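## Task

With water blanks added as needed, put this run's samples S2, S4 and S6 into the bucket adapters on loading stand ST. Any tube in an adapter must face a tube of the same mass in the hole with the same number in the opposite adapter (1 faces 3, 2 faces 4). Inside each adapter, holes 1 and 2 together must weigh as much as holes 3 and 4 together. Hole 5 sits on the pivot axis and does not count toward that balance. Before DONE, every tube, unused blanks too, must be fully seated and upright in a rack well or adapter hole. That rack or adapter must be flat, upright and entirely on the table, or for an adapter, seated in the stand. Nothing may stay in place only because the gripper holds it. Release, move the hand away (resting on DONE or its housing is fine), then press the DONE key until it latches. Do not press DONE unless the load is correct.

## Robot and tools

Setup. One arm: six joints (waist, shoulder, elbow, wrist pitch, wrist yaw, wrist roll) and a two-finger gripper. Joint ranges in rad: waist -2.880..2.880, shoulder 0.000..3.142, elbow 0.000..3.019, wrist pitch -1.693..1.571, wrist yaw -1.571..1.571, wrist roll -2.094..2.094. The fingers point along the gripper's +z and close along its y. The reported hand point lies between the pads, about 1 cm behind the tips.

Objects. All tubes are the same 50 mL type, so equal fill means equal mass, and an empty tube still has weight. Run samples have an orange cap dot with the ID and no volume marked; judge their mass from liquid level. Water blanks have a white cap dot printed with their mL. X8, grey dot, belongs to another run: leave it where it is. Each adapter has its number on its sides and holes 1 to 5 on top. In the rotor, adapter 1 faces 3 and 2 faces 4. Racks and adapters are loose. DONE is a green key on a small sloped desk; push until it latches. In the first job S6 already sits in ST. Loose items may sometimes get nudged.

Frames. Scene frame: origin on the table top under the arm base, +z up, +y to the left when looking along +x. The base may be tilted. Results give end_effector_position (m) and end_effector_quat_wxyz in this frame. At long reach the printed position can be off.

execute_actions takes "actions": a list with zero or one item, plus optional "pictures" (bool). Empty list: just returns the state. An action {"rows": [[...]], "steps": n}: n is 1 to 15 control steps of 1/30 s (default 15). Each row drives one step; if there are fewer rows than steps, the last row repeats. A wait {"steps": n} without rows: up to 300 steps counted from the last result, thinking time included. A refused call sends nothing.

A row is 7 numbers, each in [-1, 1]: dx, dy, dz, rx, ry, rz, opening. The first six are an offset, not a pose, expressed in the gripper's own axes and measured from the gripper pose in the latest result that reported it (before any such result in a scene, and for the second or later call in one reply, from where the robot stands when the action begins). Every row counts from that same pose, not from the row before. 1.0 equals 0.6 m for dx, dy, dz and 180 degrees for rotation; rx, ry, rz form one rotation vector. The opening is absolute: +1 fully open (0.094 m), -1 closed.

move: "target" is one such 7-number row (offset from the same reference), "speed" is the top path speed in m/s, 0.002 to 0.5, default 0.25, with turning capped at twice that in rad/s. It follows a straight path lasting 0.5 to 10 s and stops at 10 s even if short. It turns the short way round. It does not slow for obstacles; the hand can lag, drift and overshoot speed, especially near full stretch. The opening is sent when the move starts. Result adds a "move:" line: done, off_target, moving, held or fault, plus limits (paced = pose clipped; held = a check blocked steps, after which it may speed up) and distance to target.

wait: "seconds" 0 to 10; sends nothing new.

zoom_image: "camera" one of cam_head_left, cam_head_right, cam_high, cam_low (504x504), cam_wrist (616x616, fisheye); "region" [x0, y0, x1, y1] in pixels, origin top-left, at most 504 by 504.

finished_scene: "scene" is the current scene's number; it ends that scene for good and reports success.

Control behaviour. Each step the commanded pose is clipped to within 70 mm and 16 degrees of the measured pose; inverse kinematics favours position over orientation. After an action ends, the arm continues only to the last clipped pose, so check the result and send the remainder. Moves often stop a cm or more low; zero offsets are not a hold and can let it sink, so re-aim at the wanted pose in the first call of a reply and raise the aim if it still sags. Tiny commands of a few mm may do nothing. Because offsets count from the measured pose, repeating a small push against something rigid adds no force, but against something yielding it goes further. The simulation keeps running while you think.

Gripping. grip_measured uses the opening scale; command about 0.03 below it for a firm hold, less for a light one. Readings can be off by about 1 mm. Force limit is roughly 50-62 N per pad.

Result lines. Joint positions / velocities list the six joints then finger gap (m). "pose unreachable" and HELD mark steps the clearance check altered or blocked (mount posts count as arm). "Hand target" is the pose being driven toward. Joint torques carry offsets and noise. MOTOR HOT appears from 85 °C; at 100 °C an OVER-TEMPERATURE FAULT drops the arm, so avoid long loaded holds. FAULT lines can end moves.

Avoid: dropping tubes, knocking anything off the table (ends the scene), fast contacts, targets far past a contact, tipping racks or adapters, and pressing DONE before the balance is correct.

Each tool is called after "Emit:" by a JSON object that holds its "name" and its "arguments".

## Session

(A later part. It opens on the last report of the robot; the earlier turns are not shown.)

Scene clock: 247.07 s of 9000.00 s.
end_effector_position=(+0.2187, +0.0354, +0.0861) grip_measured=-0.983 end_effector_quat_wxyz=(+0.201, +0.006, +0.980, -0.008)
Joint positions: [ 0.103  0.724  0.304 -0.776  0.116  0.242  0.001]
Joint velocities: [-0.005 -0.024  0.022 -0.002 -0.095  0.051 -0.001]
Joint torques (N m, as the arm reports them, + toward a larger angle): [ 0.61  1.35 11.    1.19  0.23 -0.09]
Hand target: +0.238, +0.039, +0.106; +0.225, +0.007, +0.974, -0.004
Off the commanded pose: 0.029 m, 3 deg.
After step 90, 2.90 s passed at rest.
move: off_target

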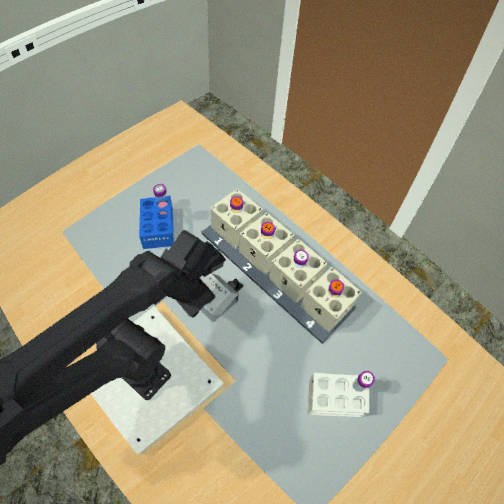

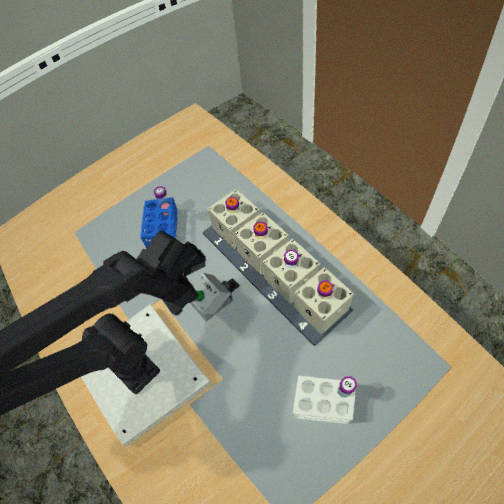

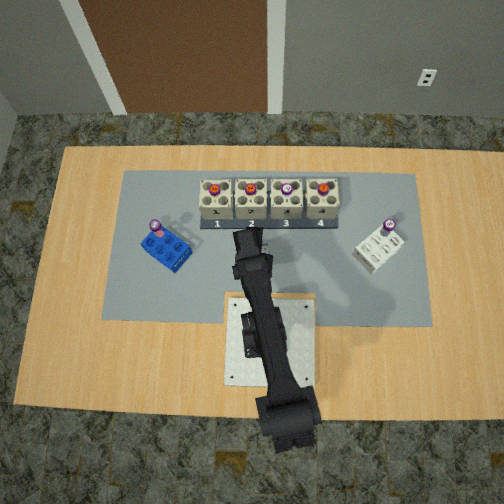

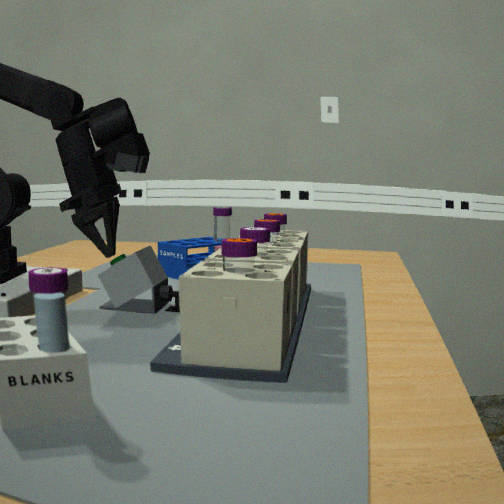

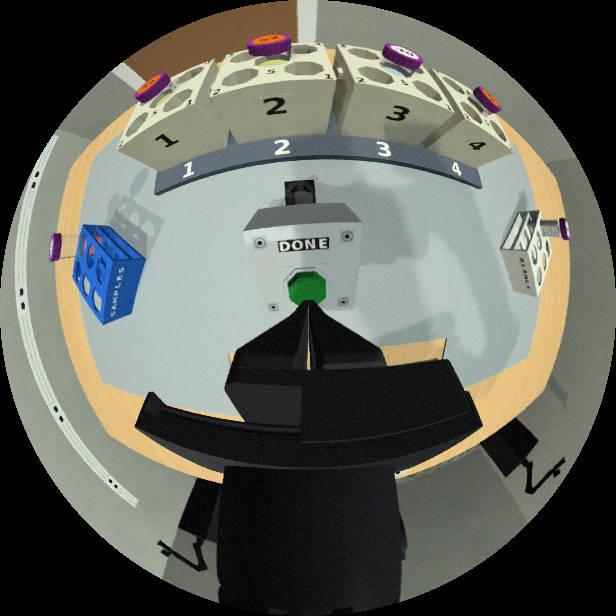

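Emit:
{"name": "move", "arguments": {"target": [-0.05,0.004,0.015,0,-0.014,0,-1], "speed": 0.03}}

Emit:
{"name": "zoom_image", "arguments": {"camera": "cam_low", "region": [60, 180, 200, 320]}}

Scene clock: 250.27 s of 9000.00 s.
end_effector_position=(+0.2269, +0.0355, +0.0800) grip_measured=-0.983 end_effector_quat_wxyz=(+0.201, +0.005, +0.980, -0.009)
Joint positions: [ 0.094  0.779  0.304 -0.72   0.116  0.23   0.001]
Joint velocities: [-0.005  0.005 -0.007 -0.017 -0.037  0.066 -0.   ]
Joint torques (N m, as the arm reports them, + toward a larger angle): no reading
move: unfinished (the scene ended)
The task's run has ended: the event that ends the task has happened. This ends this scene only. If you have not yet called finished_scene for this scene, call it to go on to the next scene.

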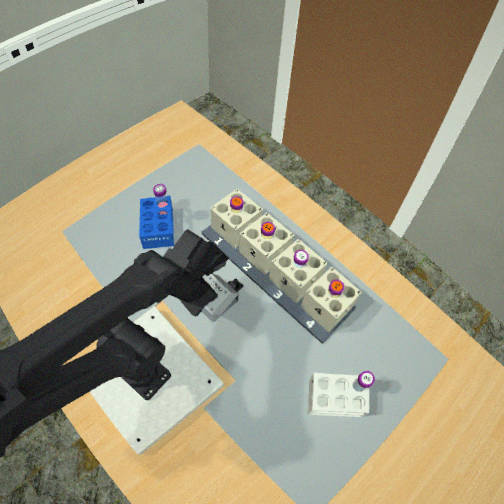

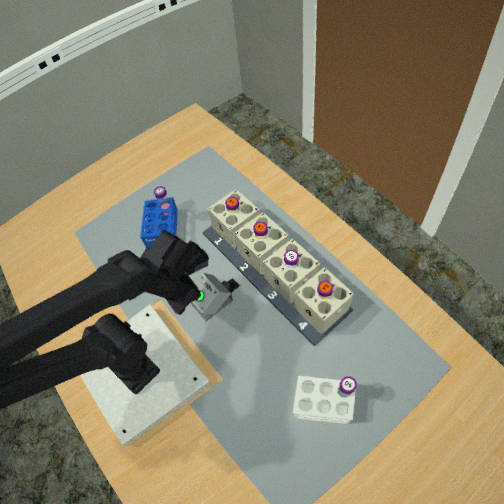

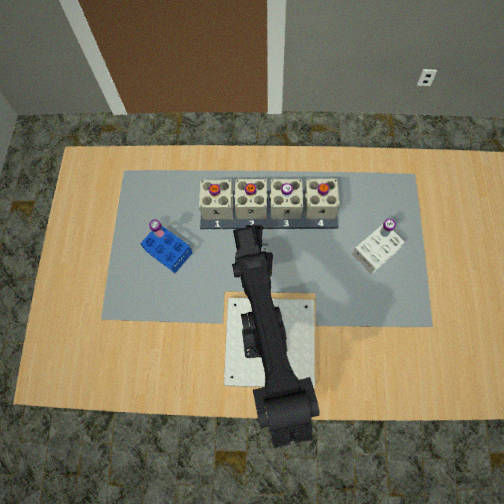

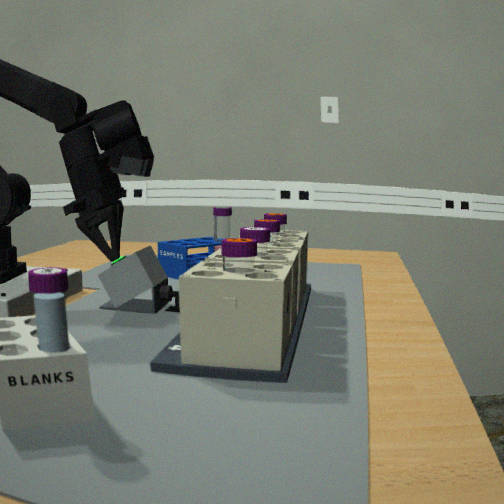

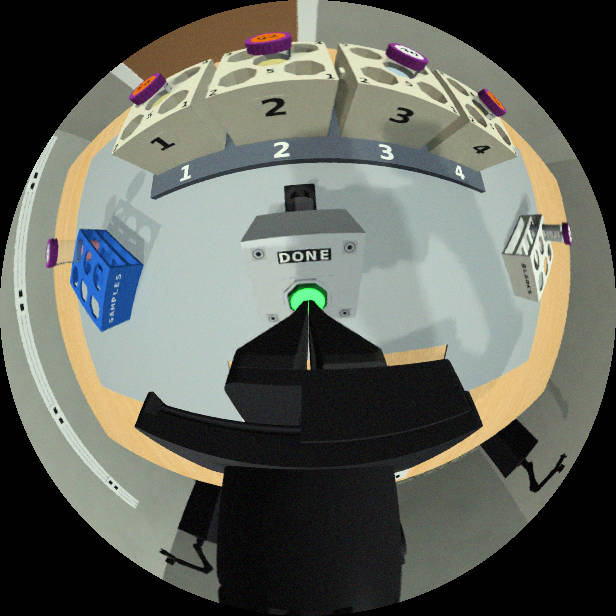

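This scene is finished. If you have not yet called finished_scene for this scene, call it to go on to the next scene.

Emit:
{"name": "finished_scene", "arguments": {"scene": 1}}

The scene is finished: the task was done.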